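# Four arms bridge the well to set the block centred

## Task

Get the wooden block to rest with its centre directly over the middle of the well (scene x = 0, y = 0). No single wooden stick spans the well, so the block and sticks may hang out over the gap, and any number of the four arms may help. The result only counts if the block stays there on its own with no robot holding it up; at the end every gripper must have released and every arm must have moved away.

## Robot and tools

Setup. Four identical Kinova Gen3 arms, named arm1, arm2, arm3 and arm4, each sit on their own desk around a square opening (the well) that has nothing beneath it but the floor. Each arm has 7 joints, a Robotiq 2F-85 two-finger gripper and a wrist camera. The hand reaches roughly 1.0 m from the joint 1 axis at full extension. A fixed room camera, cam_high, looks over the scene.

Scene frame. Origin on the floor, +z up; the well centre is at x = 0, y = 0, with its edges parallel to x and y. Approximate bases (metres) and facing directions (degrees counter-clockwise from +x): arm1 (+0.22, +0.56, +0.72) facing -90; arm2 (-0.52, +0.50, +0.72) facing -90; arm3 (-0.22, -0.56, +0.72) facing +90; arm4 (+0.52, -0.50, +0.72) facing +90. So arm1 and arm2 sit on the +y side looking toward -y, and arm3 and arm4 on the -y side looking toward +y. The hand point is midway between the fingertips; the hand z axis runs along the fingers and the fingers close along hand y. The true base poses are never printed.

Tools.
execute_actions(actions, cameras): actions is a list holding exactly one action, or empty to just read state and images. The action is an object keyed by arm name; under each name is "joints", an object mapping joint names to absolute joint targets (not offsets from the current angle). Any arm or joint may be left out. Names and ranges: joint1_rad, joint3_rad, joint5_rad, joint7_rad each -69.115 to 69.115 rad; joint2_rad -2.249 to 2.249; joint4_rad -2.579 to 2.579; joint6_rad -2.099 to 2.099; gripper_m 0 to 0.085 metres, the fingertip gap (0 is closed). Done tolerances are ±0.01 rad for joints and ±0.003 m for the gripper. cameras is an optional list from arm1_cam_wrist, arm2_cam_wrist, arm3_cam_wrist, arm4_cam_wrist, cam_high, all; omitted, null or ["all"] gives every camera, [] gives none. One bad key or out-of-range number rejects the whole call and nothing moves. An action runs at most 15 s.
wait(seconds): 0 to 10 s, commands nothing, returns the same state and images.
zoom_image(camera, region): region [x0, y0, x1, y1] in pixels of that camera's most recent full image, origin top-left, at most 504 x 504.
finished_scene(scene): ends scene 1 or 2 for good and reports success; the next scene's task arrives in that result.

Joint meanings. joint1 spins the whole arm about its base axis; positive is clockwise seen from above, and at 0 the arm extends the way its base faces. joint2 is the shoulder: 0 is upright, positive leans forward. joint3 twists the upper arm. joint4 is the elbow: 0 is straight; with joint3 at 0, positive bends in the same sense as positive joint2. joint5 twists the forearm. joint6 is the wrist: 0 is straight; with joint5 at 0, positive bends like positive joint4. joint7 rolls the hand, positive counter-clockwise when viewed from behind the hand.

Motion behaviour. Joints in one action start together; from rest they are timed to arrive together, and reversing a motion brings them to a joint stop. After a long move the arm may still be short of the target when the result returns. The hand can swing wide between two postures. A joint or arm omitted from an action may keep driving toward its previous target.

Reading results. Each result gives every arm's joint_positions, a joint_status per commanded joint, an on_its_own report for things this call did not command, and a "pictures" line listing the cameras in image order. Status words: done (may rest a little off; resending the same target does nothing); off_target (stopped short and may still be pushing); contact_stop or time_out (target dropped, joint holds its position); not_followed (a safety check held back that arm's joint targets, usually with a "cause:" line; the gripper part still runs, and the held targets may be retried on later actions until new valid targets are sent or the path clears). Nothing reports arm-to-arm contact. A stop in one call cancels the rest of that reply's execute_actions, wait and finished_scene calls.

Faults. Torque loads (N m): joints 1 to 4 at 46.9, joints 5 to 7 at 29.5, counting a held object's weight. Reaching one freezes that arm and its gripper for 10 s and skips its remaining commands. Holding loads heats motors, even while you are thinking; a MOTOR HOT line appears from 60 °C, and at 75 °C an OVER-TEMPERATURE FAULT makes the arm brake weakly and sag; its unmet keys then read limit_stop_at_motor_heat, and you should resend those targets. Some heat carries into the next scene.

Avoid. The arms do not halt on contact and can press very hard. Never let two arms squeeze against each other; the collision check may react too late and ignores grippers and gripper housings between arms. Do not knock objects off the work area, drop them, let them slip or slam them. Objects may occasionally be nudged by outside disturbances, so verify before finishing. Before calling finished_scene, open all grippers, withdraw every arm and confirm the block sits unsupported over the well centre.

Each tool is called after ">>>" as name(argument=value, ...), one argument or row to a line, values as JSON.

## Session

>>> execute_actions(
  actions=[],
  cameras=["cam_high"],
)

Scene clock: 0.00 s.
Motor temperatures (°C, as the motors report them): arm1=[30 26 24 26 36 33 38] | arm2=[32 26 26 30 32 36 38] | arm3=[26 26 25 27 36 34 39] | arm4=[30 32 28 26 36 37 47]
arm1.joint_positions: joint1_rad=-0.481 joint2_rad=-0.387 joint3_rad=-0.058 joint4_rad=+1.466 joint5_rad=+0.003 joint6_rad=+1.965 joint7_rad=+1.724 gripper_m=+0.085
arm1.joint_status: not commanded
arm1.hand: x=+0.2740 y=+0.4224 z=+1.3399 quat_wxyz=(-0.032, -0.433, -0.900, +0.039) (m; scene frame)
arm2.joint_positions: joint1_rad=+0.245 joint2_rad=-0.353 joint3_rad=-0.106 joint4_rad=+1.510 joint5_rad=-0.061 joint6_rad=+1.955 joint7_rad=+1.767 gripper_m=+0.085
arm2.joint_status: not commanded
arm2.hand: x=-0.5367 y=+0.3441 z=+1.2781 quat_wxyz=(-0.014, -0.663, -0.749, -0.001) (m; scene frame)
arm3.joint_positions: joint1_rad=-0.238 joint2_rad=-0.386 joint3_rad=-0.119 joint4_rad=+1.470 joint5_rad=-0.014 joint6_rad=+2.011 joint7_rad=+1.313 gripper_m=+0.085
arm3.joint_status: not commanded
arm3.hand: x=-0.2561 y=-0.4322 z=+1.3043 quat_wxyz=(-0.024, +0.751, -0.659, -0.013) (m; scene frame)
arm4.joint_positions: joint1_rad=+0.267 joint2_rad=-0.365 joint3_rad=-0.058 joint4_rad=+1.465 joint5_rad=-0.081 joint6_rad=+2.013 joint7_rad=+1.110 gripper_m=+0.085
arm4.joint_status: not commanded
arm4.hand: x=+0.5450 y=-0.3559 z=+1.2683 quat_wxyz=(+0.015, +0.452, -0.892, -0.019) (m; scene frame)
pictures: cam_high
Images, in order (width x height): cam_high 504x504.

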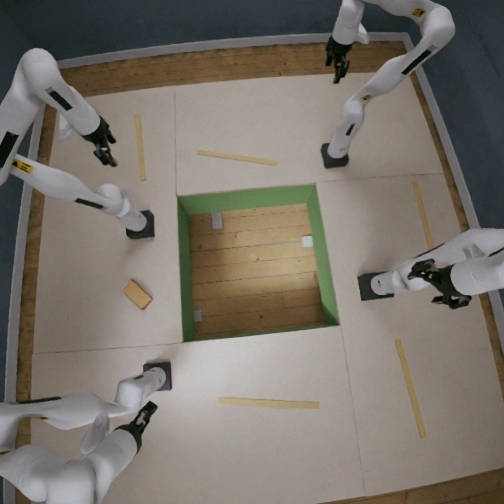

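>>> execute_actions(
  actions=[
    {"arm1":{"joints":{"joint1_rad":-1.872,"joint2_rad":0.827,"joint3_rad":0,"joint4_rad":2.0465,"joint5_rad":0,"joint6_rad":0.268,"joint7_rad":-1.817}},"arm2":{"joints":{"joint1_rad":0.07,"joint2_rad":0.776,"joint3_rad":0,"joint4_rad":1.849,"joint5_rad":0,"joint6_rad":0.517,"joint7_rad":-1.809}},"arm3":{"joints":{"joint1_rad":-1.632,"joint2_rad":0.732,"joint3_rad":0,"joint4_rad":2.117,"joint5_rad":0,"joint6_rad":0.293,"joint7_rad":-1.588}},"arm4":{"joints":{"joint1_rad":0.277,"joint2_rad":0.701,"joint3_rad":0,"joint4_rad":1.901,"joint5_rad":0,"joint6_rad":0.54,"joint7_rad":-1.442}}},
  ],
)

Scene clock: 4.53 s.
Motor temperatures (°C, as the motors report them): arm1=[30 26 24 26 36 33 38] | arm2=[32 26 26 30 32 36 38] | arm3=[26 26 25 27 36 34 39] | arm4=[30 32 28 26 36 37 47]
arm1.joint_positions: joint1_rad=-1.872 joint2_rad=+0.827 joint3_rad=+0.000 joint4_rad=+2.046 joint5_rad=+0.000 joint6_rad=+0.268 joint7_rad=-1.817 gripper_m=+0.085
arm1.joint_status: all done
arm1.hand: x=+0.6009 y=+0.6470 z=+0.7804 quat_wxyz=(-0.001, -1.000, -0.020, +0.001) (m; scene frame)
arm2.joint_positions: joint1_rad=+0.070 joint2_rad=+0.776 joint3_rad=+0.000 joint4_rad=+1.849 joint5_rad=+0.000 joint6_rad=+0.517 joint7_rad=-1.809 gripper_m=+0.085
arm2.joint_status: all done
arm2.hand: x=-0.5551 y=+0.0508 z=+0.7802 quat_wxyz=(+0.006, -0.609, +0.793, +0.004) (m; scene frame)
arm3.joint_positions: joint1_rad=-1.632 joint2_rad=+0.732 joint3_rad=+0.000 joint4_rad=+2.117 joint5_rad=+0.000 joint6_rad=+0.293 joint7_rad=-1.588 gripper_m=+0.085
arm3.joint_status: all done
arm3.hand: x=-0.5895 y=-0.5703 z=+0.7796 quat_wxyz=(+0.000, +0.039, -0.999, +0.000) (m; scene frame)
arm4.joint_positions: joint1_rad=+0.277 joint2_rad=+0.701 joint3_rad=+0.000 joint4_rad=+1.901 joint5_rad=+0.000 joint6_rad=+0.540 joint7_rad=-1.442 gripper_m=+0.085
arm4.joint_status: all done
arm4.hand: x=+0.6605 y=-0.0896 z=+0.7795 quat_wxyz=(-0.007, -0.756, -0.654, +0.005) (m; scene frame)
pictures: arm1_cam_wrist, arm2_cam_wrist, arm3_cam_wrist, arm4_cam_wrist, cam_high
Images, in order (width x height): arm1_cam_wrist 504x504, arm2_cam_wrist 504x504, arm3_cam_wrist 504x504, arm4_cam_wrist 504x504, cam_high 504x504.

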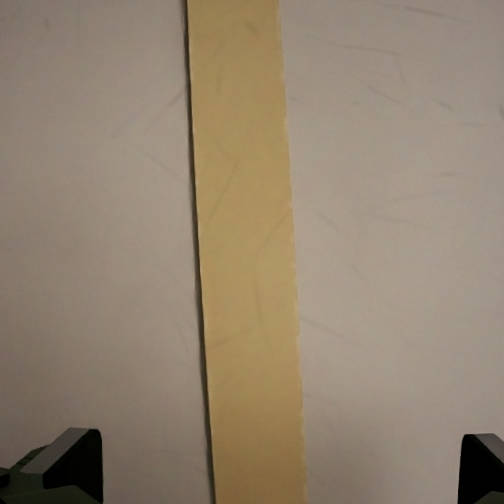

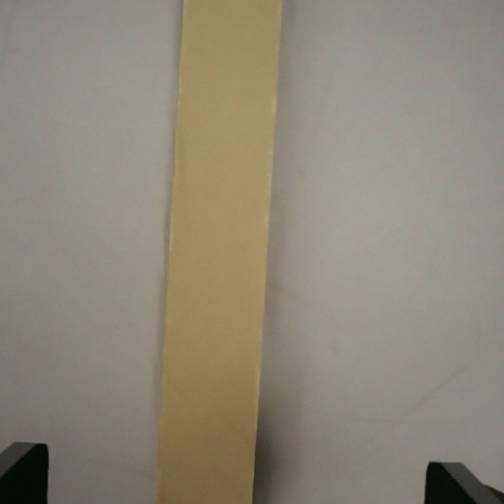

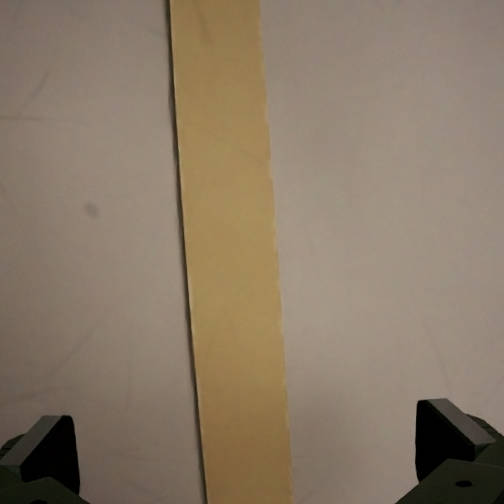

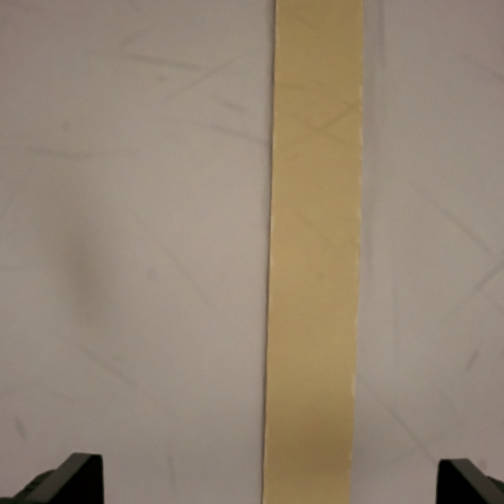

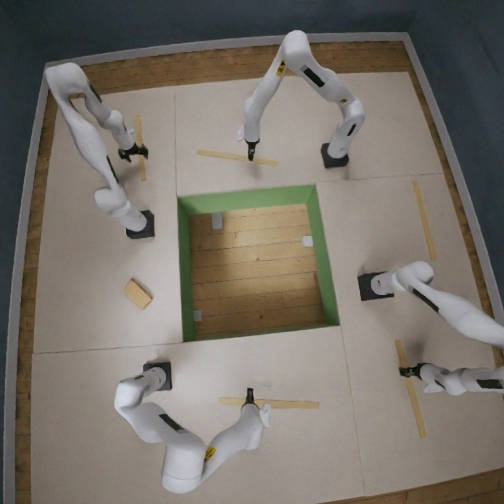

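>>> execute_actions(
  actions=[
    {"arm1":{"joints":{"joint1_rad":-1.889,"joint2_rad":0.931,"joint6_rad":0.164,"joint7_rad":-1.787,"gripper_m":0.05}},"arm2":{"joints":{"joint1_rad":0.05,"joint2_rad":0.861,"joint6_rad":0.432,"joint7_rad":-1.829,"gripper_m":0.05}},"arm3":{"joints":{"joint2_rad":0.839,"joint6_rad":0.186,"gripper_m":0.05}},"arm4":{"joints":{"joint1_rad":0.305,"joint2_rad":0.787,"joint6_rad":0.454,"gripper_m":0.05}}},
  ],
  cameras=[],
)

>>> execute_actions(
  actions=[
    {"arm1":{"joints":{"gripper_m":0.02}},"arm2":{"joints":{"gripper_m":0.02}},"arm3":{"joints":{"gripper_m":0.02}},"arm4":{"joints":{"gripper_m":0.02}}},
  ],
  cameras=[],
)

>>> execute_actions(
  actions=[
    {"arm1":{"joints":{"joint2_rad":0.73,"joint6_rad":0.365}},"arm2":{"joints":{"joint1_rad":1.2,"joint2_rad":0.6,"joint6_rad":0.693,"joint7_rad":-1.1}},"arm3":{"joints":{"joint2_rad":0.6,"joint6_rad":0.425}},"arm4":{"joints":{"joint1_rad":1.0,"joint2_rad":0.55,"joint6_rad":0.69}}},
  ],
  cameras=["cam_high"],
)

>>> execute_actions(
  actions=[
    {"arm1":{"joints":{"joint1_rad":0.793,"joint2_rad":0.748,"joint4_rad":2.241,"joint5_rad":-1.808,"joint6_rad":0.215,"joint7_rad":1.03}},"arm3":{"joints":{"joint1_rad":-0.3,"joint2_rad":0.47,"joint4_rad":2.265,"joint5_rad":-1.453,"joint6_rad":0.217,"joint7_rad":0.702}}},
  ],
  cameras=[],
)

>>> execute_actions(
  actions=[
    {"arm3":{"joints":{"joint1_rad":0.877}},"arm2":{"joints":{"joint1_rad":0.5}},"arm4":{"joints":{"joint1_rad":0.3,"joint7_rad":-0.6}}},
  ],
  cameras=[],
)

>>> execute_actions(
  actions=[
    {"arm3":{"joints":{"joint2_rad":0.655}},"arm2":{"joints":{"joint1_rad":-0.09,"joint2_rad":0.938,"joint4_rad":1.486,"joint5_rad":-0.443,"joint6_rad":0.721,"joint7_rad":0.2}},"arm4":{"joints":{"joint1_rad":-0.131,"joint2_rad":0.887,"joint4_rad":1.485,"joint5_rad":-0.419,"joint6_rad":0.768,"joint7_rad":0.17}}},
  ],
  cameras=["cam_high"],
)

>>> zoom_image(
  camera="cam_high",
  region=[150, 150, 370, 370],
)

Scene clock: 6.57 s.
Motor temperatures (°C, as the motors report them): arm1=[30 26 24 26 36 33 38] | arm2=[32 26 26 30 32 36 38] | arm3=[26 26 25 27 36 34 39] | arm4=[30 32 28 26 36 37 47]
arm1.joint_positions: joint1_rad=-1.889 joint2_rad=+0.931 joint3_rad=+0.000 joint4_rad=+2.047 joint5_rad=+0.000 joint6_rad=+0.164 joint7_rad=-1.787 gripper_m=+0.050
arm1.joint_status: all done
arm1.hand: x=+0.5954 y=+0.6523 z=+0.7397 quat_wxyz=(-0.001, -0.999, -0.044, +0.001) (m; scene frame)
arm2.joint_positions: joint1_rad=+0.050 joint2_rad=+0.861 joint3_rad=+0.000 joint4_rad=+1.849 joint5_rad=+0.000 joint6_rad=+0.432 joint7_rad=-1.829 gripper_m=+0.050
arm2.joint_status: all done
arm2.hand: x=-0.5459 y=+0.0500 z=+0.7419 quat_wxyz=(+0.006, -0.609, +0.793, +0.004) (m; scene frame)
arm3.joint_positions: joint1_rad=-1.632 joint2_rad=+0.839 joint3_rad=+0.000 joint4_rad=+2.117 joint5_rad=+0.000 joint6_rad=+0.186 joint7_rad=-1.588 gripper_m=+0.050
arm3.joint_status: all done
arm3.hand: x=-0.5887 y=-0.5702 z=+0.7399 quat_wxyz=(+0.000, +0.039, -0.999, +0.000) (m; scene frame)
arm4.joint_positions: joint1_rad=+0.305 joint2_rad=+0.787 joint3_rad=+0.000 joint4_rad=+1.901 joint5_rad=+0.000 joint6_rad=+0.454 joint7_rad=-1.442 gripper_m=+0.050
arm4.joint_status: all done
arm4.hand: x=+0.6729 y=-0.0916 z=+0.7422 quat_wxyz=(-0.007, -0.765, -0.644, +0.005) (m; scene frame)
pictures: none
No camera images: the call's "cameras" was empty. Leave "cameras" out to get every camera's image.

Scene clock: 7.30 s.
Motor temperatures (°C, as the motors report them): arm1=[30 26 24 26 36 33 38] | arm2=[32 26 26 30 32 36 38] | arm3=[26 26 25 27 36 34 39] | arm4=[30 32 28 26 36 37 47]
arm1.joint_positions: joint1_rad=-1.889 joint2_rad=+0.930 joint3_rad=+0.000 joint4_rad=+2.047 joint5_rad=+0.000 joint6_rad=+0.164 joint7_rad=-1.787 gripper_m=+0.025
arm1.joint_status: gripper_m off_target (ended at +0.025, target +0.020)
arm1.hand: x=+0.5956 y=+0.6524 z=+0.7401 quat_wxyz=(-0.001, -0.999, -0.044, +0.001) (m; scene frame)
arm2.joint_positions: joint1_rad=+0.050 joint2_rad=+0.860 joint3_rad=+0.000 joint4_rad=+1.849 joint5_rad=+0.000 joint6_rad=+0.432 joint7_rad=-1.829 gripper_m=+0.025
arm2.joint_status: gripper_m off_target (ended at +0.025, target +0.020)
arm2.hand: x=-0.5459 y=+0.0499 z=+0.7424 quat_wxyz=(+0.006, -0.609, +0.793, +0.003) (m; scene frame)
arm3.joint_positions: joint1_rad=-1.632 joint2_rad=+0.838 joint3_rad=+0.000 joint4_rad=+2.117 joint5_rad=+0.000 joint6_rad=+0.186 joint7_rad=-1.588 gripper_m=+0.025
arm3.joint_status: gripper_m off_target (ended at +0.025, target +0.020)
arm3.hand: x=-0.5889 y=-0.5703 z=+0.7403 quat_wxyz=(+0.001, +0.039, -0.999, +0.000) (m; scene frame)
arm4.joint_positions: joint1_rad=+0.305 joint2_rad=+0.786 joint3_rad=+0.000 joint4_rad=+1.901 joint5_rad=+0.000 joint6_rad=+0.454 joint7_rad=-1.442 gripper_m=+0.025
arm4.joint_status: gripper_m off_target (ended at +0.025, target +0.020)
arm4.hand: x=+0.6729 y=-0.0914 z=+0.7426 quat_wxyz=(-0.007, -0.765, -0.644, +0.005) (m; scene frame)
pictures: none
No camera images: the call's "cameras" was empty. Leave "cameras" out to get every camera's image.

Scene clock: 9.87 s.
Motor temperatures (°C, as the motors report them): arm1=[30 26 24 26 36 33 38] | arm2=[32 26 26 30 32 36 38] | arm3=[26 26 25 27 36 34 39] | arm4=[30 32 28 26 36 37 47]
arm1.joint_positions: joint1_rad=-1.889 joint2_rad=+0.730 joint3_rad=+0.000 joint4_rad=+2.047 joint5_rad=+0.000 joint6_rad=+0.365 joint7_rad=-1.787 gripper_m=+0.025
arm1.joint_status: all done
arm1.hand: x=+0.5991 y=+0.6536 z=+0.8183 quat_wxyz=(-0.001, -0.999, -0.044, +0.002) (m; scene frame)
arm2.joint_positions: joint1_rad=+1.200 joint2_rad=+0.600 joint3_rad=+0.000 joint4_rad=+1.849 joint5_rad=+0.000 joint6_rad=+0.693 joint7_rad=-1.100 gripper_m=+0.025
arm2.joint_status: all done
arm2.hand: x=-0.9307 y=+0.3439 z=+0.8601 quat_wxyz=(+0.005, -0.430, +0.903, +0.005) (m; scene frame)
arm3.joint_positions: joint1_rad=-1.632 joint2_rad=+0.600 joint3_rad=+0.000 joint4_rad=+2.117 joint5_rad=+0.000 joint6_rad=+0.425 joint7_rad=-1.588 gripper_m=+0.025
arm3.joint_status: all done
arm3.hand: x=-0.5843 y=-0.5698 z=+0.8282 quat_wxyz=(+0.000, +0.039, -0.999, +0.000) (m; scene frame)
arm4.joint_positions: joint1_rad=+1.000 joint2_rad=+0.550 joint3_rad=+0.000 joint4_rad=+1.901 joint5_rad=+0.000 joint6_rad=+0.690 joint7_rad=-1.442 gripper_m=+0.025
arm4.joint_status: all done
arm4.hand: x=+0.8859 y=-0.2909 z=+0.8477 quat_wxyz=(-0.008, -0.939, -0.345, +0.002) (m; scene frame)
pictures: cam_high
Images, in order (width x height): cam_high 504x504.

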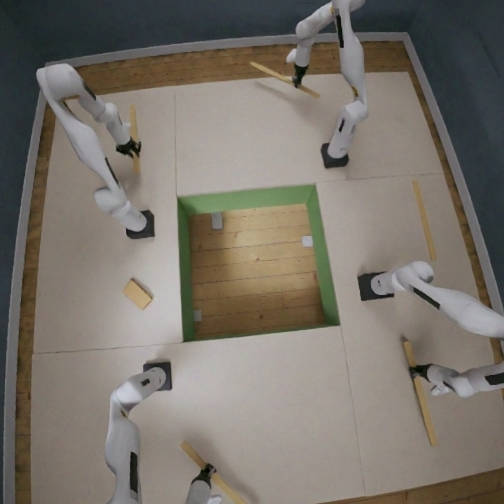

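Scene clock: 13.77 s.
Motor temperatures (°C, as the motors report them): arm1=[30 26 24 26 36 33 38] | arm2=[32 26 26 30 32 36 38] | arm3=[26 26 25 27 36 34 39] | arm4=[30 32 28 26 36 37 47]
arm1.joint_positions: joint1_rad=+0.793 joint2_rad=+0.748 joint3_rad=+0.000 joint4_rad=+2.241 joint5_rad=-1.808 joint6_rad=+0.215 joint7_rad=+1.030 gripper_m=+0.025
arm1.joint_status: all done
arm1.hand: x=-0.0409 y=+0.2579 z=+0.8118 quat_wxyz=(-0.104, -0.700, +0.699, -0.102) (m; scene frame)
arm2.joint_positions: joint1_rad=+1.200 joint2_rad=+0.600 joint3_rad=+0.000 joint4_rad=+1.849 joint5_rad=+0.000 joint6_rad=+0.693 joint7_rad=-1.100 gripper_m=+0.025
arm2.joint_status: not commanded
arm2.hand: x=-0.9307 y=+0.3440 z=+0.8601 quat_wxyz=(+0.005, -0.430, +0.903, +0.005) (m; scene frame)
arm3.joint_positions: joint1_rad=-0.300 joint2_rad=+0.470 joint3_rad=+0.000 joint4_rad=+2.265 joint5_rad=-1.453 joint6_rad=+0.217 joint7_rad=+0.702 gripper_m=+0.025
arm3.joint_status: all done
arm3.hand: x=-0.3963 y=-0.1699 z=+0.8823 quat_wxyz=(+0.188, -0.181, -0.959, -0.107) (m; scene frame)
arm4.joint_positions: joint1_rad=+1.000 joint2_rad=+0.550 joint3_rad=+0.000 joint4_rad=+1.901 joint5_rad=+0.000 joint6_rad=+0.690 joint7_rad=-1.442 gripper_m=+0.025
arm4.joint_status: not commanded
arm4.hand: x=+0.8859 y=-0.2909 z=+0.8477 quat_wxyz=(-0.008, -0.939, -0.345, +0.002) (m; scene frame)
pictures: none
No camera images: the call's "cameras" was empty. Leave "cameras" out to get every camera's image.

Scene clock: 16.37 s.
Motor temperatures (°C, as the motors report them): arm1=[30 26 24 26 36 33 38] | arm2=[32 26 26 30 32 36 38] | arm3=[26 26 25 27 36 34 39] | arm4=[30 32 28 26 36 37 47]
arm1.joint_positions: joint1_rad=+0.793 joint2_rad=+0.748 joint3_rad=+0.000 joint4_rad=+2.241 joint5_rad=-1.808 joint6_rad=+0.215 joint7_rad=+1.030 gripper_m=+0.025
arm1.joint_status: not commanded
arm1.hand: x=-0.0409 y=+0.2580 z=+0.8118 quat_wxyz=(-0.104, -0.700, +0.699, -0.102) (m; scene frame)
arm2.joint_positions: joint1_rad=+0.500 joint2_rad=+0.600 joint3_rad=+0.000 joint4_rad=+1.849 joint5_rad=+0.000 joint6_rad=+0.693 joint7_rad=-1.100 gripper_m=+0.025
arm2.joint_status: all done
arm2.hand: x=-0.7343 y=+0.1161 z=+0.8583 quat_wxyz=(+0.007, -0.713, +0.701, +0.003) (m; scene frame)
arm3.joint_positions: joint1_rad=+0.877 joint2_rad=+0.470 joint3_rad=+0.000 joint4_rad=+2.265 joint5_rad=-1.453 joint6_rad=+0.217 joint7_rad=+0.702 gripper_m=+0.025
arm3.joint_status: all done
arm3.hand: x=+0.0745 y=-0.2446 z=+0.8818 quat_wxyz=(+0.097, -0.684, -0.698, -0.192) (m; scene frame)
arm4.joint_positions: joint1_rad=+0.300 joint2_rad=+0.550 joint3_rad=+0.000 joint4_rad=+1.901 joint5_rad=+0.000 joint6_rad=+0.690 joint7_rad=-0.600 gripper_m=+0.025
arm4.joint_status: all done
arm4.hand: x=+0.6661 y=-0.1039 z=+0.8441 quat_wxyz=(-0.005, -0.433, -0.901, +0.007) (m; scene frame)
pictures: none
No camera images: the call's "cameras" was empty. Leave "cameras" out to get every camera's image.

Scene clock: 18.40 s.
Motor temperatures (°C, as the motors report them): arm1=[30 26 24 26 36 33 38] | arm2=[32 26 26 30 32 36 38] | arm3=[26 26 25 27 36 34 39] | arm4=[30 32 28 26 36 37 47]
arm1.joint_positions: joint1_rad=+0.793 joint2_rad=+0.748 joint3_rad=+0.000 joint4_rad=+2.241 joint5_rad=-1.808 joint6_rad=+0.215 joint7_rad=+1.030 gripper_m=+0.025
arm1.joint_status: not commanded
arm1.hand: x=-0.0409 y=+0.2580 z=+0.8118 quat_wxyz=(-0.104, -0.700, +0.699, -0.102) (m; scene frame)
arm2.joint_positions: joint1_rad=-0.090 joint2_rad=+0.937 joint3_rad=+0.000 joint4_rad=+1.486 joint5_rad=-0.443 joint6_rad=+0.721 joint7_rad=+0.200 gripper_m=+0.025
arm2.joint_status: all done
arm2.hand: x=-0.3811 y=-0.0462 z=+0.7782 quat_wxyz=(+0.003, -0.989, +0.000, -0.147) (m; scene frame)
arm3.joint_positions: joint1_rad=+0.877 joint2_rad=+0.655 joint3_rad=+0.000 joint4_rad=+2.265 joint5_rad=-1.453 joint6_rad=+0.217 joint7_rad=+0.702 gripper_m=+0.025
arm3.joint_status: all done
arm3.hand: x=+0.0421 y=-0.2735 z=+0.8066 quat_wxyz=(+0.102, -0.700, -0.700, -0.101) (m; scene frame)
arm4.joint_positions: joint1_rad=-0.131 joint2_rad=+0.886 joint3_rad=+0.000 joint4_rad=+1.485 joint5_rad=-0.419 joint6_rad=+0.768 joint7_rad=+0.170 gripper_m=+0.025
arm4.joint_status: all done
arm4.hand: x=+0.3825 y=+0.0459 z=+0.7781 quat_wxyz=(+0.143, +0.000, -0.990, +0.005) (m; scene frame)
pictures: cam_high
Images, in order (width x height): cam_high 504x504.

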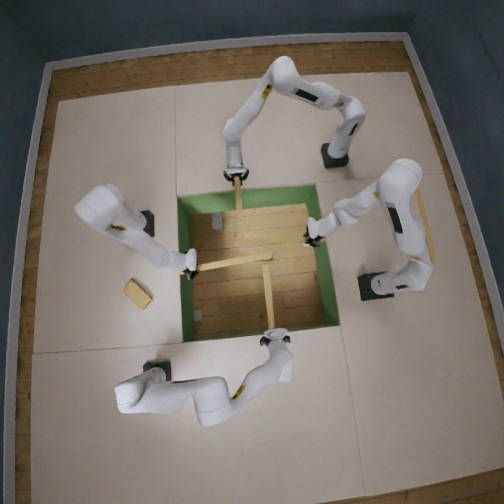

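Region (150, 150, 370, 370) of cam_high's 504x504 image, scaled by 2.291, with more detail than that image has.

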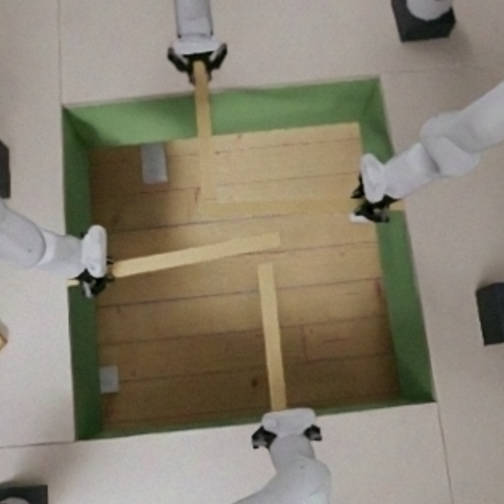

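>>> execute_actions(
  actions=[
    {"arm2":{"joints":{"joint1_rad":-0.321,"joint2_rad":0.919,"joint4_rad":1.371,"joint5_rad":-0.389,"joint6_rad":0.782,"joint7_rad":-0.10}},"arm4":{"joints":{"joint1_rad":-0.361,"joint2_rad":0.876,"joint4_rad":1.358,"joint5_rad":-0.368,"joint6_rad":0.836,"joint7_rad":-0.13}}},
  ],
  cameras=["cam_high"],
)

>>> zoom_image(
  camera="cam_high",
  region=[190, 190, 320, 320],
)

Scene clock: 19.93 s.
Motor temperatures (°C, as the motors report them): arm1=[30 26 24 26 36 33 38] | arm2=[32 26 26 30 32 36 38] | arm3=[26 26 25 27 36 34 39] | arm4=[30 32 28 26 36 37 47]
arm1.joint_positions: joint1_rad=+0.793 joint2_rad=+0.748 joint3_rad=+0.000 joint4_rad=+2.241 joint5_rad=-1.808 joint6_rad=+0.215 joint7_rad=+1.030 gripper_m=+0.025
arm1.joint_status: not commanded
arm1.hand: x=-0.0409 y=+0.2580 z=+0.8118 quat_wxyz=(-0.104, -0.700, +0.699, -0.102) (m; scene frame)
arm2.joint_positions: joint1_rad=-0.321 joint2_rad=+0.919 joint3_rad=+0.000 joint4_rad=+1.371 joint5_rad=-0.389 joint6_rad=+0.782 joint7_rad=-0.100 gripper_m=+0.025
arm2.joint_status: all done
arm2.hand: x=-0.2487 y=-0.0421 z=+0.8143 quat_wxyz=(+0.006, -0.989, +0.001, -0.147) (m; scene frame)
arm3.joint_positions: joint1_rad=+0.877 joint2_rad=+0.655 joint3_rad=+0.000 joint4_rad=+2.265 joint5_rad=-1.453 joint6_rad=+0.217 joint7_rad=+0.702 gripper_m=+0.025
arm3.joint_status: not commanded
arm3.hand: x=+0.0421 y=-0.2735 z=+0.8066 quat_wxyz=(+0.102, -0.700, -0.700, -0.101) (m; scene frame)
arm4.joint_positions: joint1_rad=-0.361 joint2_rad=+0.876 joint3_rad=+0.000 joint4_rad=+1.358 joint5_rad=-0.368 joint6_rad=+0.836 joint7_rad=-0.130 gripper_m=+0.025
arm4.joint_status: all done
arm4.hand: x=+0.2505 y=+0.0429 z=+0.8130 quat_wxyz=(+0.143, -0.003, -0.990, +0.009) (m; scene frame)
pictures: cam_high
Images, in order (width x height): cam_high 504x504.

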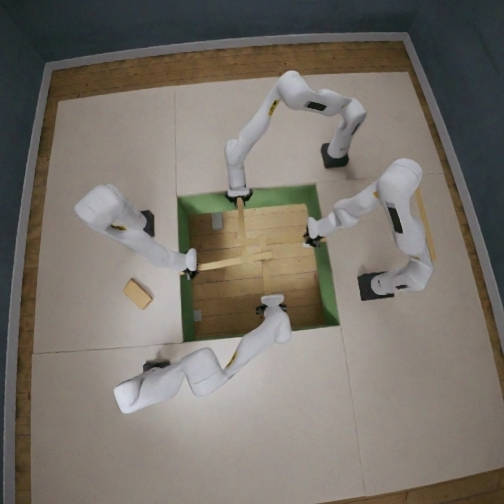

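Region (190, 190, 320, 320) of cam_high's 504x504 image, scaled by 3.877, with more detail than that image has.

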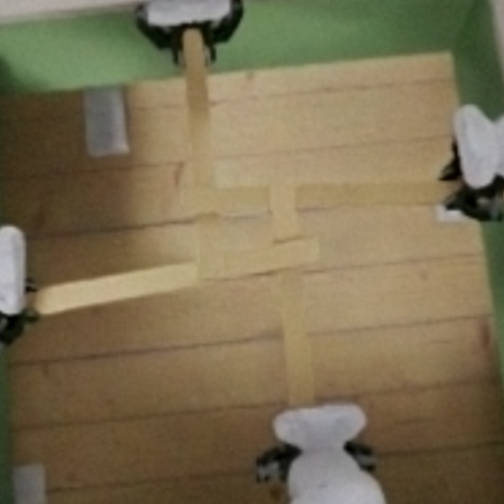

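>>> zoom_image(
  camera="cam_high",
  region=[230, 225, 280, 275],
)

Region (230, 225, 280, 275) of cam_high's 504x504 image, scaled by 10.080, with more detail than that image has.

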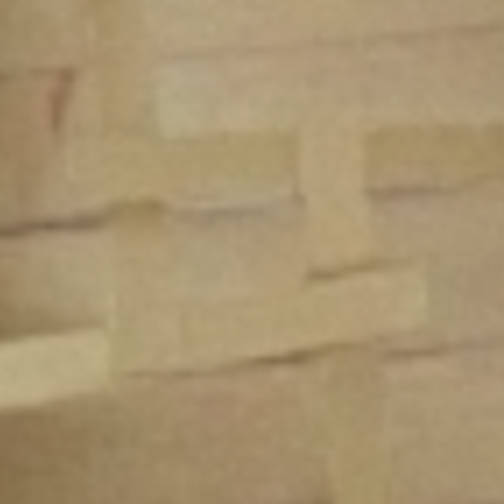

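>>> execute_actions(
  actions=[
    {"arm1":{"joints":{"joint1_rad":0.739,"joint2_rad":0.886,"joint4_rad":2.173,"joint5_rad":-1.627,"joint6_rad":0.082,"joint7_rad":0.81}},"arm3":{"joints":{"joint1_rad":0.831,"joint2_rad":0.791,"joint4_rad":2.2265,"joint5_rad":-1.135,"joint6_rad":0.0945,"joint7_rad":0.358}},"arm2":{"joints":{"joint1_rad":-0.387,"joint2_rad":1.016,"joint4_rad":1.3136,"joint5_rad":-0.157,"joint6_rad":0.768,"joint7_rad":-0.324}},"arm4":{"joints":{"joint1_rad":-0.427,"joint2_rad":0.9667,"joint4_rad":1.315,"joint5_rad":-0.15,"joint6_rad":0.8155,"joint7_rad":-0.33}}},
  ],
  cameras=["cam_high"],
)

>>> zoom_image(
  camera="cam_high",
  region=[160, 170, 350, 360],
)

>>> zoom_image(
  camera="cam_high",
  region=[225, 225, 285, 285],
)

Scene clock: 21.70 s.
Motor temperatures (°C, as the motors report them): arm1=[30 26 24 26 36 33 38] | arm2=[32 26 26 30 32 36 38] | arm3=[26 26 25 27 36 34 39] | arm4=[30 32 28 26 36 37 47]
arm1.joint_positions: joint1_rad=+0.739 joint2_rad=+0.886 joint3_rad=+0.000 joint4_rad=+2.172 joint5_rad=-1.627 joint6_rad=+0.082 joint7_rad=+0.810 gripper_m=+0.025
arm1.joint_status: all done
arm1.hand: x=-0.0418 y=+0.2827 z=+0.7564 quat_wxyz=(-0.045, -0.707, +0.705, -0.042) (m; scene frame)
arm2.joint_positions: joint1_rad=-0.387 joint2_rad=+1.017 joint3_rad=+0.000 joint4_rad=+1.314 joint5_rad=-0.157 joint6_rad=+0.768 joint7_rad=-0.324 gripper_m=+0.025
arm2.joint_status: all done
arm2.hand: x=-0.2593 y=-0.0415 z=+0.7607 quat_wxyz=(+0.007, -0.998, +0.001, -0.062) (m; scene frame)
arm3.joint_positions: joint1_rad=+0.831 joint2_rad=+0.791 joint3_rad=+0.000 joint4_rad=+2.226 joint5_rad=-1.135 joint6_rad=+0.094 joint7_rad=+0.358 gripper_m=+0.025
arm3.joint_status: all done
arm3.hand: x=+0.0423 y=-0.3042 z=+0.7531 quat_wxyz=(+0.043, -0.706, -0.706, -0.042) (m; scene frame)
arm4.joint_positions: joint1_rad=-0.427 joint2_rad=+0.967 joint3_rad=+0.000 joint4_rad=+1.315 joint5_rad=-0.150 joint6_rad=+0.815 joint7_rad=-0.330 gripper_m=+0.025
arm4.joint_status: all done
arm4.hand: x=+0.2616 y=+0.0416 z=+0.7605 quat_wxyz=(+0.059, -0.001, -0.998, +0.009) (m; scene frame)
pictures: cam_high
Images, in order (width x height): cam_high 504x504.

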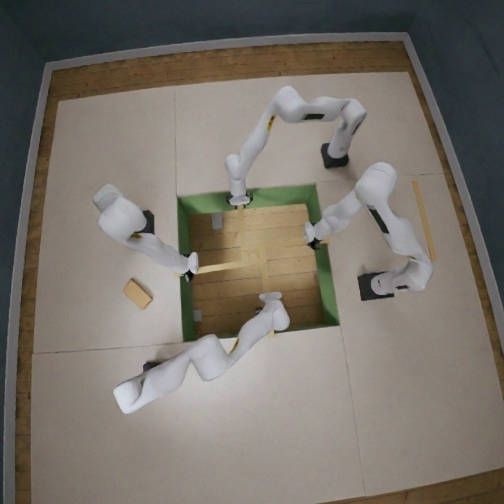

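Region (160, 170, 350, 360) of cam_high's 504x504 image, scaled by 2.653, with more detail than that image has.

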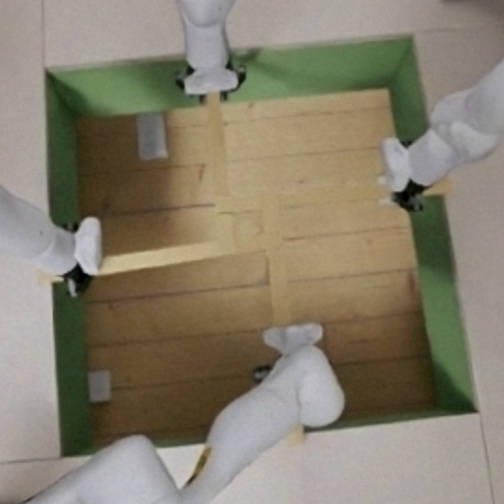

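Region (225, 225, 285, 285) of cam_high's 504x504 image, scaled by 8.400, with more detail than that image has.

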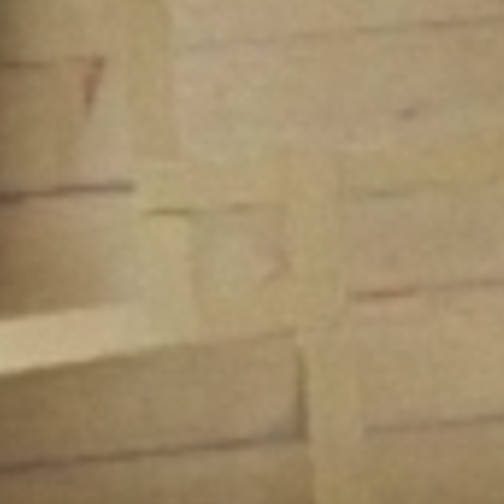

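>>> execute_actions(
  actions=[
    {"arm1":{"joints":{"gripper_m":0.05}},"arm3":{"joints":{"gripper_m":0.05}},"arm2":{"joints":{"gripper_m":0.05}},"arm4":{"joints":{"gripper_m":0.05}}},
  ],
  cameras=[],
)

>>> execute_actions(
  actions=[
    {"arm1":{"joints":{"joint1_rad":0.793,"joint2_rad":0.748,"joint4_rad":2.241,"joint5_rad":-1.808,"joint6_rad":0.215,"joint7_rad":1.03,"gripper_m":0.085}},"arm3":{"joints":{"joint1_rad":0.877,"joint2_rad":0.655,"joint4_rad":2.265,"joint5_rad":-1.453,"joint6_rad":0.217,"joint7_rad":0.702,"gripper_m":0.085}},"arm2":{"joints":{"joint1_rad":-0.321,"joint2_rad":0.919,"joint4_rad":1.371,"joint5_rad":-0.389,"joint6_rad":0.782,"joint7_rad":-0.10,"gripper_m":0.085}},"arm4":{"joints":{"joint1_rad":-0.361,"joint2_rad":0.876,"joint4_rad":1.358,"joint5_rad":-0.368,"joint6_rad":0.836,"joint7_rad":-0.13,"gripper_m":0.085}}},
  ],
  cameras=[],
)

>>> execute_actions(
  actions=[
    {"arm1":{"joints":{"joint1_rad":1.6,"joint2_rad":0.3}},"arm2":{"joints":{"joint1_rad":0.5,"joint2_rad":0.4}},"arm4":{"joints":{"joint1_rad":0.5,"joint2_rad":0.4}},"arm3":{"joints":{"joint1_rad":1.587,"joint2_rad":0.576,"joint4_rad":2.17,"joint5_rad":0,"joint6_rad":0.396,"joint7_rad":-0.82}}},
  ],
  cameras=["cam_high","arm3_cam_wrist"],
)

Scene clock: 22.97 s.
Motor temperatures (°C, as the motors report them): arm1=[30 26 24 26 36 33 38] | arm2=[32 26 26 30 32 36 38] | arm3=[26 26 25 27 36 34 39] | arm4=[30 32 28 26 36 37 47]
arm1.joint_positions: joint1_rad=+0.739 joint2_rad=+0.886 joint3_rad=+0.000 joint4_rad=+2.173 joint5_rad=-1.627 joint6_rad=+0.082 joint7_rad=+0.810 gripper_m=+0.050
arm1.joint_status: all done
arm1.hand: x=-0.0415 y=+0.2832 z=+0.7562 quat_wxyz=(-0.044, -0.707, +0.705, -0.042) (m; scene frame)
arm2.joint_positions: joint1_rad=-0.387 joint2_rad=+1.016 joint3_rad=+0.000 joint4_rad=+1.314 joint5_rad=-0.157 joint6_rad=+0.768 joint7_rad=-0.324 gripper_m=+0.050
arm2.joint_status: all done
arm2.hand: x=-0.2588 y=-0.0414 z=+0.7611 quat_wxyz=(+0.006, -0.998, +0.001, -0.062) (m; scene frame)
arm3.joint_positions: joint1_rad=+0.831 joint2_rad=+0.791 joint3_rad=+0.000 joint4_rad=+2.226 joint5_rad=-1.135 joint6_rad=+0.094 joint7_rad=+0.358 gripper_m=+0.050
arm3.joint_status: all done
arm3.hand: x=+0.0420 y=-0.3046 z=+0.7530 quat_wxyz=(+0.043, -0.705, -0.706, -0.042) (m; scene frame)
arm4.joint_positions: joint1_rad=-0.427 joint2_rad=+0.967 joint3_rad=+0.000 joint4_rad=+1.315 joint5_rad=-0.150 joint6_rad=+0.815 joint7_rad=-0.330 gripper_m=+0.050
arm4.joint_status: all done
arm4.hand: x=+0.2611 y=+0.0414 z=+0.7607 quat_wxyz=(+0.059, +0.000, -0.998, +0.009) (m; scene frame)
pictures: none
No camera images: the call's "cameras" was empty. Leave "cameras" out to get every camera's image.

Scene clock: 24.13 s.
Motor temperatures (°C, as the motors report them): arm1=[30 26 24 26 36 33 38] | arm2=[32 26 26 30 32 36 38] | arm3=[26 26 25 27 36 34 39] | arm4=[30 32 28 26 36 37 47]
arm1.joint_positions: joint1_rad=+0.793 joint2_rad=+0.748 joint3_rad=+0.000 joint4_rad=+2.241 joint5_rad=-1.808 joint6_rad=+0.215 joint7_rad=+1.030 gripper_m=+0.085
arm1.joint_status: all done
arm1.hand: x=-0.0410 y=+0.2578 z=+0.8119 quat_wxyz=(-0.104, -0.700, +0.699, -0.102) (m; scene frame)
arm2.joint_positions: joint1_rad=-0.321 joint2_rad=+0.919 joint3_rad=+0.000 joint4_rad=+1.371 joint5_rad=-0.389 joint6_rad=+0.782 joint7_rad=-0.100 gripper_m=+0.085
arm2.joint_status: all done
arm2.hand: x=-0.2485 y=-0.0423 z=+0.8147 quat_wxyz=(+0.006, -0.989, +0.001, -0.147) (m; scene frame)
arm3.joint_positions: joint1_rad=+0.877 joint2_rad=+0.655 joint3_rad=+0.000 joint4_rad=+2.265 joint5_rad=-1.453 joint6_rad=+0.217 joint7_rad=+0.702 gripper_m=+0.085
arm3.joint_status: all done
arm3.hand: x=+0.0421 y=-0.2733 z=+0.8068 quat_wxyz=(+0.103, -0.700, -0.700, -0.102) (m; scene frame)
arm4.joint_positions: joint1_rad=-0.361 joint2_rad=+0.876 joint3_rad=+0.000 joint4_rad=+1.358 joint5_rad=-0.368 joint6_rad=+0.836 joint7_rad=-0.130 gripper_m=+0.085
arm4.joint_status: all done
arm4.hand: x=+0.2503 y=+0.0431 z=+0.8133 quat_wxyz=(+0.143, -0.003, -0.990, +0.009) (m; scene frame)
pictures: none
No camera images: the call's "cameras" was empty. Leave "cameras" out to get every camera's image.

Scene clock: 26.40 s.
Motor temperatures (°C, as the motors report them): arm1=[30 26 24 26 36 33 38] | arm2=[32 26 26 30 32 36 38] | arm3=[26 26 25 27 36 34 39] | arm4=[30 32 28 26 36 37 47]
arm1.joint_positions: joint1_rad=+1.600 joint2_rad=+0.300 joint3_rad=+0.000 joint4_rad=+2.241 joint5_rad=-1.808 joint6_rad=+0.215 joint7_rad=+1.030 gripper_m=+0.085
arm1.joint_status: all done
arm1.hand: x=-0.2702 y=+0.5417 z=+1.0129 quat_wxyz=(-0.333, -0.373, +0.865, +0.038) (m; scene frame)
arm2.joint_positions: joint1_rad=+0.500 joint2_rad=+0.400 joint3_rad=+0.000 joint4_rad=+1.371 joint5_rad=-0.389 joint6_rad=+0.782 joint7_rad=-0.100 gripper_m=+0.085
arm2.joint_status: all done
arm2.hand: x=-0.7527 y=-0.1128 z=+1.1435 quat_wxyz=(-0.304, -0.880, +0.346, -0.118) (m; scene frame)
arm3.joint_positions: joint1_rad=+1.587 joint2_rad=+0.576 joint3_rad=+0.000 joint4_rad=+2.170 joint5_rad=+0.000 joint6_rad=+0.396 joint7_rad=-0.820 gripper_m=+0.085
arm3.joint_status: all done
arm3.hand: x=+0.1336 y=-0.5789 z=+0.8296 quat_wxyz=(+0.000, -0.927, -0.375, +0.001) (m; scene frame)
arm4.joint_positions: joint1_rad=+0.500 joint2_rad=+0.400 joint3_rad=+0.000 joint4_rad=+1.358 joint5_rad=-0.368 joint6_rad=+0.836 joint7_rad=-0.130 gripper_m=+0.085
arm4.joint_status: all done
arm4.hand: x=+0.7714 y=+0.0946 z=+1.1144 quat_wxyz=(+0.109, -0.369, -0.878, -0.284) (m; scene frame)
pictures: arm3_cam_wrist, cam_high
Images, in order (width x height): arm3_cam_wrist 504x504, cam_high 504x504.

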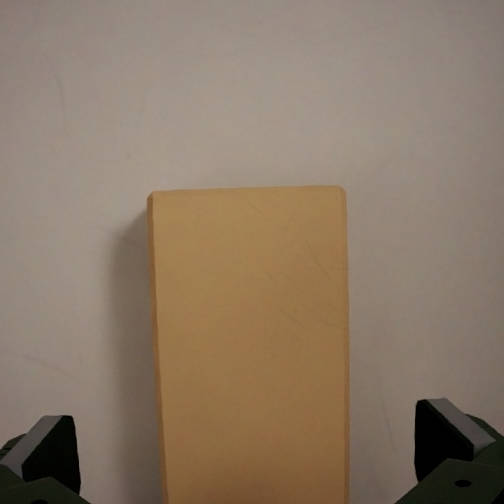

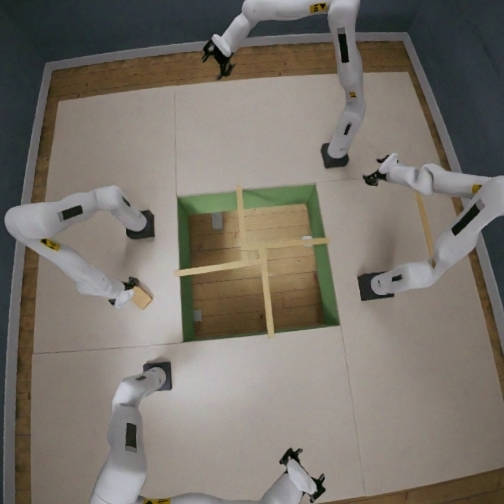

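>>> execute_actions(
  actions=[
    {"arm3":{"joints":{"joint2_rad":0.801,"joint4_rad":2.175,"joint6_rad":0.166,"joint7_rad":-0.85}}},
  ],
  cameras=[],
)

>>> execute_actions(
  actions=[
    {"arm3":{"joints":{"gripper_m":0.04}}},
  ],
  cameras=[],
)

>>> execute_actions(
  actions=[
    {"arm3":{"joints":{"joint2_rad":0.6,"joint6_rad":0.367}}},
  ],
  cameras=[],
)

>>> execute_actions(
  actions=[
    {"arm3":{"joints":{"joint1_rad":0.36,"joint2_rad":0.94,"joint4_rad":1.2395,"joint6_rad":0.962,"joint7_rad":-1.32}}},
  ],
  cameras=[],
)

>>> execute_actions(
  actions=[
    {"arm3":{"joints":{"joint2_rad":0.988,"joint6_rad":0.914}}},
  ],
  cameras=["arm3_cam_wrist"],
)

Scene clock: 28.10 s.
Motor temperatures (°C, as the motors report them): arm1=[30 26 24 26 36 33 38] | arm2=[32 26 26 30 32 36 38] | arm3=[26 26 25 27 36 34 39] | arm4=[30 32 28 26 36 37 47]
arm1.joint_positions: joint1_rad=+1.600 joint2_rad=+0.300 joint3_rad=+0.000 joint4_rad=+2.241 joint5_rad=-1.808 joint6_rad=+0.215 joint7_rad=+1.030 gripper_m=+0.085
arm1.joint_status: not commanded
arm1.hand: x=-0.2702 y=+0.5417 z=+1.0129 quat_wxyz=(-0.333, -0.373, +0.865, +0.038) (m; scene frame)
arm2.joint_positions: joint1_rad=+0.500 joint2_rad=+0.400 joint3_rad=+0.000 joint4_rad=+1.371 joint5_rad=-0.389 joint6_rad=+0.782 joint7_rad=-0.100 gripper_m=+0.085
arm2.joint_status: not commanded
arm2.hand: x=-0.7528 y=-0.1128 z=+1.1436 quat_wxyz=(-0.304, -0.880, +0.346, -0.118) (m; scene frame)
arm3.joint_positions: joint1_rad=+1.587 joint2_rad=+0.801 joint3_rad=+0.000 joint4_rad=+2.175 joint5_rad=+0.000 joint6_rad=+0.166 joint7_rad=-0.850 gripper_m=+0.085
arm3.joint_status: all done
arm3.hand: x=+0.1372 y=-0.5789 z=+0.7497 quat_wxyz=(+0.000, -0.933, -0.361, +0.001) (m; scene frame)
arm4.joint_positions: joint1_rad=+0.500 joint2_rad=+0.400 joint3_rad=+0.000 joint4_rad=+1.358 joint5_rad=-0.368 joint6_rad=+0.836 joint7_rad=-0.130 gripper_m=+0.085
arm4.joint_status: not commanded
arm4.hand: x=+0.7714 y=+0.0946 z=+1.1145 quat_wxyz=(+0.109, -0.369, -0.878, -0.284) (m; scene frame)
pictures: none
No camera images: the call's "cameras" was empty. Leave "cameras" out to get every camera's image.

Scene clock: 28.93 s.
Motor temperatures (°C, as the motors report them): arm1=[30 26 24 26 36 33 38] | arm2=[32 26 26 30 32 36 38] | arm3=[26 26 25 27 36 34 39] | arm4=[30 32 28 26 36 37 47]
arm1.joint_positions: joint1_rad=+1.600 joint2_rad=+0.300 joint3_rad=+0.000 joint4_rad=+2.241 joint5_rad=-1.808 joint6_rad=+0.215 joint7_rad=+1.030 gripper_m=+0.085
arm1.joint_status: not commanded
arm1.hand: x=-0.2702 y=+0.5417 z=+1.0129 quat_wxyz=(-0.333, -0.373, +0.865, +0.038) (m; scene frame)
arm2.joint_positions: joint1_rad=+0.500 joint2_rad=+0.400 joint3_rad=+0.000 joint4_rad=+1.371 joint5_rad=-0.389 joint6_rad=+0.782 joint7_rad=-0.100 gripper_m=+0.085
arm2.joint_status: not commanded
arm2.hand: x=-0.7528 y=-0.1128 z=+1.1436 quat_wxyz=(-0.304, -0.880, +0.346, -0.118) (m; scene frame)
arm3.joint_positions: joint1_rad=+1.587 joint2_rad=+0.797 joint3_rad=+0.000 joint4_rad=+2.176 joint5_rad=+0.000 joint6_rad=+0.168 joint7_rad=-0.850 gripper_m=+0.066
arm3.joint_status: gripper_m off_target (ended at +0.066, target +0.040)
arm3.hand: x=+0.1374 y=-0.5789 z=+0.7509 quat_wxyz=(+0.000, -0.933, -0.361, +0.000) (m; scene frame)
arm4.joint_positions: joint1_rad=+0.500 joint2_rad=+0.400 joint3_rad=+0.000 joint4_rad=+1.358 joint5_rad=-0.368 joint6_rad=+0.836 joint7_rad=-0.130 gripper_m=+0.085
arm4.joint_status: not commanded
arm4.hand: x=+0.7714 y=+0.0946 z=+1.1145 quat_wxyz=(+0.109, -0.369, -0.878, -0.284) (m; scene frame)
pictures: none
No camera images: the call's "cameras" was empty. Leave "cameras" out to get every camera's image.

Scene clock: 30.23 s.
Motor temperatures (°C, as the motors report them): arm1=[30 26 24 26 36 33 38] | arm2=[32 26 26 30 32 36 38] | arm3=[26 26 25 27 36 34 39] | arm4=[30 32 28 26 36 37 47]
arm1.joint_positions: joint1_rad=+1.600 joint2_rad=+0.300 joint3_rad=+0.000 joint4_rad=+2.241 joint5_rad=-1.808 joint6_rad=+0.215 joint7_rad=+1.030 gripper_m=+0.085
arm1.joint_status: not commanded
arm1.hand: x=-0.2702 y=+0.5417 z=+1.0129 quat_wxyz=(-0.333, -0.373, +0.865, +0.038) (m; scene frame)
arm2.joint_positions: joint1_rad=+0.500 joint2_rad=+0.400 joint3_rad=+0.000 joint4_rad=+1.371 joint5_rad=-0.389 joint6_rad=+0.782 joint7_rad=-0.100 gripper_m=+0.085
arm2.joint_status: not commanded
arm2.hand: x=-0.7528 y=-0.1128 z=+1.1436 quat_wxyz=(-0.304, -0.880, +0.346, -0.118) (m; scene frame)
arm3.joint_positions: joint1_rad=+1.587 joint2_rad=+0.601 joint3_rad=+0.000 joint4_rad=+2.175 joint5_rad=+0.000 joint6_rad=+0.367 joint7_rad=-0.850 gripper_m=+0.066
arm3.joint_status: all done
arm3.hand: x=+0.1330 y=-0.5789 z=+0.8202 quat_wxyz=(+0.000, -0.933, -0.361, +0.001) (m; scene frame)
arm4.joint_positions: joint1_rad=+0.500 joint2_rad=+0.400 joint3_rad=+0.000 joint4_rad=+1.358 joint5_rad=-0.368 joint6_rad=+0.836 joint7_rad=-0.130 gripper_m=+0.085
arm4.joint_status: not commanded
arm4.hand: x=+0.7714 y=+0.0946 z=+1.1145 quat_wxyz=(+0.109, -0.369, -0.878, -0.284) (m; scene frame)
pictures: none
No camera images: the call's "cameras" was empty. Leave "cameras" out to get every camera's image.

Scene clock: 32.87 s.
Motor temperatures (°C, as the motors report them): arm1=[30 26 24 26 36 33 38] | arm2=[32 26 26 30 32 36 38] | arm3=[26 26 25 27 36 34 39] | arm4=[30 32 28 26 36 37 47]
arm1.joint_positions: joint1_rad=+1.600 joint2_rad=+0.300 joint3_rad=+0.000 joint4_rad=+2.241 joint5_rad=-1.808 joint6_rad=+0.215 joint7_rad=+1.030 gripper_m=+0.085
arm1.joint_status: not commanded
arm1.hand: x=-0.2702 y=+0.5417 z=+1.0129 quat_wxyz=(-0.333, -0.373, +0.865, +0.038) (m; scene frame)
arm2.joint_positions: joint1_rad=+0.500 joint2_rad=+0.400 joint3_rad=+0.000 joint4_rad=+1.371 joint5_rad=-0.389 joint6_rad=+0.782 joint7_rad=-0.100 gripper_m=+0.085
arm2.joint_status: not commanded
arm2.hand: x=-0.7528 y=-0.1128 z=+1.1436 quat_wxyz=(-0.304, -0.880, +0.346, -0.118) (m; scene frame)
arm3.joint_positions: joint1_rad=+0.360 joint2_rad=+0.942 joint3_rad=+0.000 joint4_rad=+1.240 joint5_rad=+0.000 joint6_rad=+0.962 joint7_rad=-1.320 gripper_m=+0.066
arm3.joint_status: all done
arm3.hand: x=-0.0017 y=-0.0027 z=+0.8340 quat_wxyz=(+0.000, -0.734, -0.680, +0.002) (m; scene frame)
arm4.joint_positions: joint1_rad=+0.500 joint2_rad=+0.400 joint3_rad=+0.000 joint4_rad=+1.358 joint5_rad=-0.368 joint6_rad=+0.836 joint7_rad=-0.130 gripper_m=+0.085
arm4.joint_status: not commanded
arm4.hand: x=+0.7714 y=+0.0946 z=+1.1145 quat_wxyz=(+0.109, -0.369, -0.878, -0.284) (m; scene frame)
pictures: none
No camera images: the call's "cameras" was empty. Leave "cameras" out to get every camera's image.

Scene clock: 33.67 s.
Motor temperatures (°C, as the motors report them): arm1=[30 26 24 26 36 33 38] | arm2=[32 26 26 30 32 36 38] | arm3=[26 26 25 27 36 34 39] | arm4=[30 32 28 26 36 37 47]
arm1.joint_positions: joint1_rad=+1.600 joint2_rad=+0.300 joint3_rad=+0.000 joint4_rad=+2.241 joint5_rad=-1.808 joint6_rad=+0.215 joint7_rad=+1.030 gripper_m=+0.085
arm1.joint_status: not commanded
arm1.hand: x=-0.2702 y=+0.5417 z=+1.0129 quat_wxyz=(-0.333, -0.373, +0.865, +0.038) (m; scene frame)
arm2.joint_positions: joint1_rad=+0.500 joint2_rad=+0.400 joint3_rad=+0.000 joint4_rad=+1.371 joint5_rad=-0.389 joint6_rad=+0.782 joint7_rad=-0.100 gripper_m=+0.085
arm2.joint_status: not commanded
arm2.hand: x=-0.7528 y=-0.1128 z=+1.1436 quat_wxyz=(-0.304, -0.880, +0.346, -0.118) (m; scene frame)
arm3.joint_positions: joint1_rad=+0.360 joint2_rad=+0.987 joint3_rad=+0.000 joint4_rad=+1.240 joint5_rad=+0.000 joint6_rad=+0.915 joint7_rad=-1.320 gripper_m=+0.066
arm3.joint_status: all done
arm3.hand: x=-0.0008 y=+0.0006 z=+0.8074 quat_wxyz=(+0.000, -0.733, -0.680, +0.000) (m; scene frame)
arm4.joint_positions: joint1_rad=+0.500 joint2_rad=+0.400 joint3_rad=+0.000 joint4_rad=+1.358 joint5_rad=-0.368 joint6_rad=+0.836 joint7_rad=-0.130 gripper_m=+0.085
arm4.joint_status: not commanded
arm4.hand: x=+0.7714 y=+0.0946 z=+1.1145 quat_wxyz=(+0.109, -0.369, -0.878, -0.284) (m; scene frame)
pictures: arm3_cam_wrist
Images, in order (width x height): arm3_cam_wrist 504x504.

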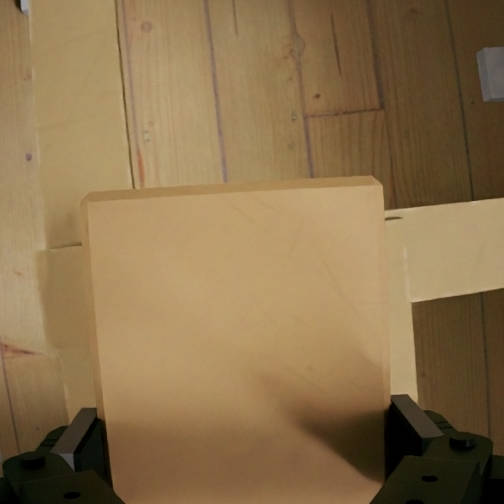

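Already in contact. Release.

>>> execute_actions(
  actions=[
    {"arm3":{"joints":{"gripper_m":0.085}}},
  ],
  cameras=[],
)

>>> execute_actions(
  actions=[
    {"arm3":{"joints":{"joint2_rad":0.5,"joint6_rad":1.40}}},
  ],
  cameras=["cam_high","arm3_cam_wrist"],
)

Scene clock: 34.77 s.
Motor temperatures (°C, as the motors report them): arm1=[30 26 24 26 36 33 38] | arm2=[32 26 26 30 32 36 38] | arm3=[26 26 25 27 36 34 39] | arm4=[30 32 28 26 36 37 47]
arm1.joint_positions: joint1_rad=+1.600 joint2_rad=+0.300 joint3_rad=+0.000 joint4_rad=+2.241 joint5_rad=-1.808 joint6_rad=+0.215 joint7_rad=+1.030 gripper_m=+0.085
arm1.joint_status: not commanded
arm1.hand: x=-0.2702 y=+0.5417 z=+1.0129 quat_wxyz=(-0.333, -0.373, +0.865, +0.038) (m; scene frame)
arm2.joint_positions: joint1_rad=+0.500 joint2_rad=+0.400 joint3_rad=+0.000 joint4_rad=+1.371 joint5_rad=-0.389 joint6_rad=+0.782 joint7_rad=-0.100 gripper_m=+0.085
arm2.joint_status: not commanded
arm2.hand: x=-0.7528 y=-0.1128 z=+1.1436 quat_wxyz=(-0.304, -0.880, +0.346, -0.118) (m; scene frame)
arm3.joint_positions: joint1_rad=+0.360 joint2_rad=+0.988 joint3_rad=+0.000 joint4_rad=+1.239 joint5_rad=+0.000 joint6_rad=+0.914 joint7_rad=-1.320 gripper_m=+0.085
arm3.joint_status: all done
arm3.hand: x=-0.0007 y=+0.0005 z=+0.8065 quat_wxyz=(+0.000, -0.733, -0.680, +0.000) (m; scene frame)
arm4.joint_positions: joint1_rad=+0.500 joint2_rad=+0.400 joint3_rad=+0.000 joint4_rad=+1.358 joint5_rad=-0.368 joint6_rad=+0.836 joint7_rad=-0.130 gripper_m=+0.085
arm4.joint_status: not commanded
arm4.hand: x=+0.7714 y=+0.0946 z=+1.1145 quat_wxyz=(+0.109, -0.369, -0.878, -0.284) (m; scene frame)
pictures: none
No camera images: the call's "cameras" was empty. Leave "cameras" out to get every camera's image.

Scene clock: 36.57 s.
Motor temperatures (°C, as the motors report them): arm1=[30 26 24 26 36 33 38] | arm2=[32 26 26 30 32 36 38] | arm3=[26 27 25 27 36 34 39] | arm4=[30 32 28 26 36 37 47]
arm1.joint_positions: joint1_rad=+1.600 joint2_rad=+0.300 joint3_rad=+0.000 joint4_rad=+2.241 joint5_rad=-1.808 joint6_rad=+0.215 joint7_rad=+1.030 gripper_m=+0.085
arm1.joint_status: not commanded
arm1.hand: x=-0.2702 y=+0.5417 z=+1.0129 quat_wxyz=(-0.333, -0.373, +0.865, +0.038) (m; scene frame)
arm2.joint_positions: joint1_rad=+0.500 joint2_rad=+0.400 joint3_rad=+0.000 joint4_rad=+1.371 joint5_rad=-0.389 joint6_rad=+0.782 joint7_rad=-0.100 gripper_m=+0.085
arm2.joint_status: not commanded
arm2.hand: x=-0.7528 y=-0.1128 z=+1.1436 quat_wxyz=(-0.304, -0.880, +0.346, -0.118) (m; scene frame)
arm3.joint_positions: joint1_rad=+0.360 joint2_rad=+0.500 joint3_rad=+0.000 joint4_rad=+1.239 joint5_rad=+0.000 joint6_rad=+1.400 joint7_rad=-1.320 gripper_m=+0.085
arm3.joint_status: all done
arm3.hand: x=-0.0287 y=-0.0828 z=+1.0833 quat_wxyz=(+0.001, -0.733, -0.680, +0.000) (m; scene frame)
arm4.joint_positions: joint1_rad=+0.500 joint2_rad=+0.400 joint3_rad=+0.000 joint4_rad=+1.358 joint5_rad=-0.368 joint6_rad=+0.836 joint7_rad=-0.130 gripper_m=+0.085
arm4.joint_status: not commanded
arm4.hand: x=+0.7714 y=+0.0946 z=+1.1145 quat_wxyz=(+0.109, -0.369, -0.878, -0.284) (m; scene frame)
pictures: arm3_cam_wrist, cam_high
Images, in order (width x height): arm3_cam_wrist 504x504, cam_high 504x504.

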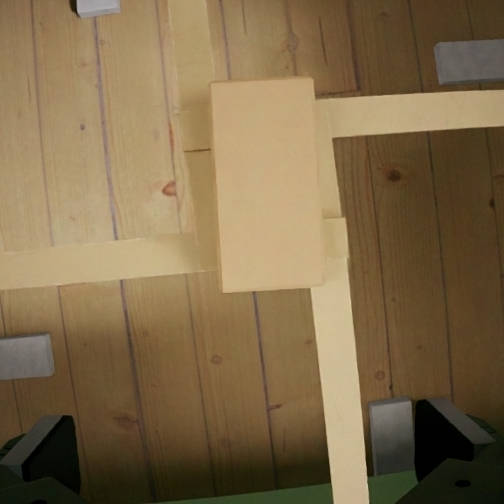

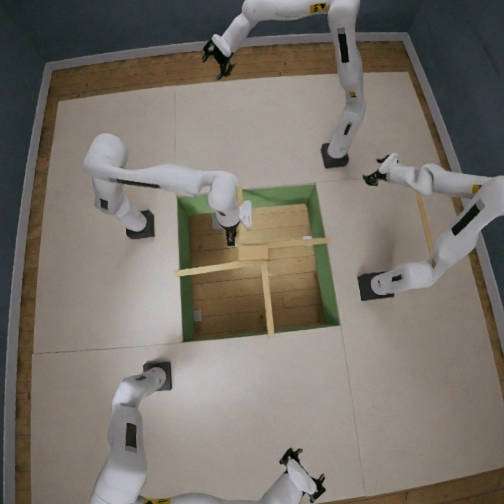

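>>> finished_scene(
  scene=2,
)

The scene is finished: the task was done.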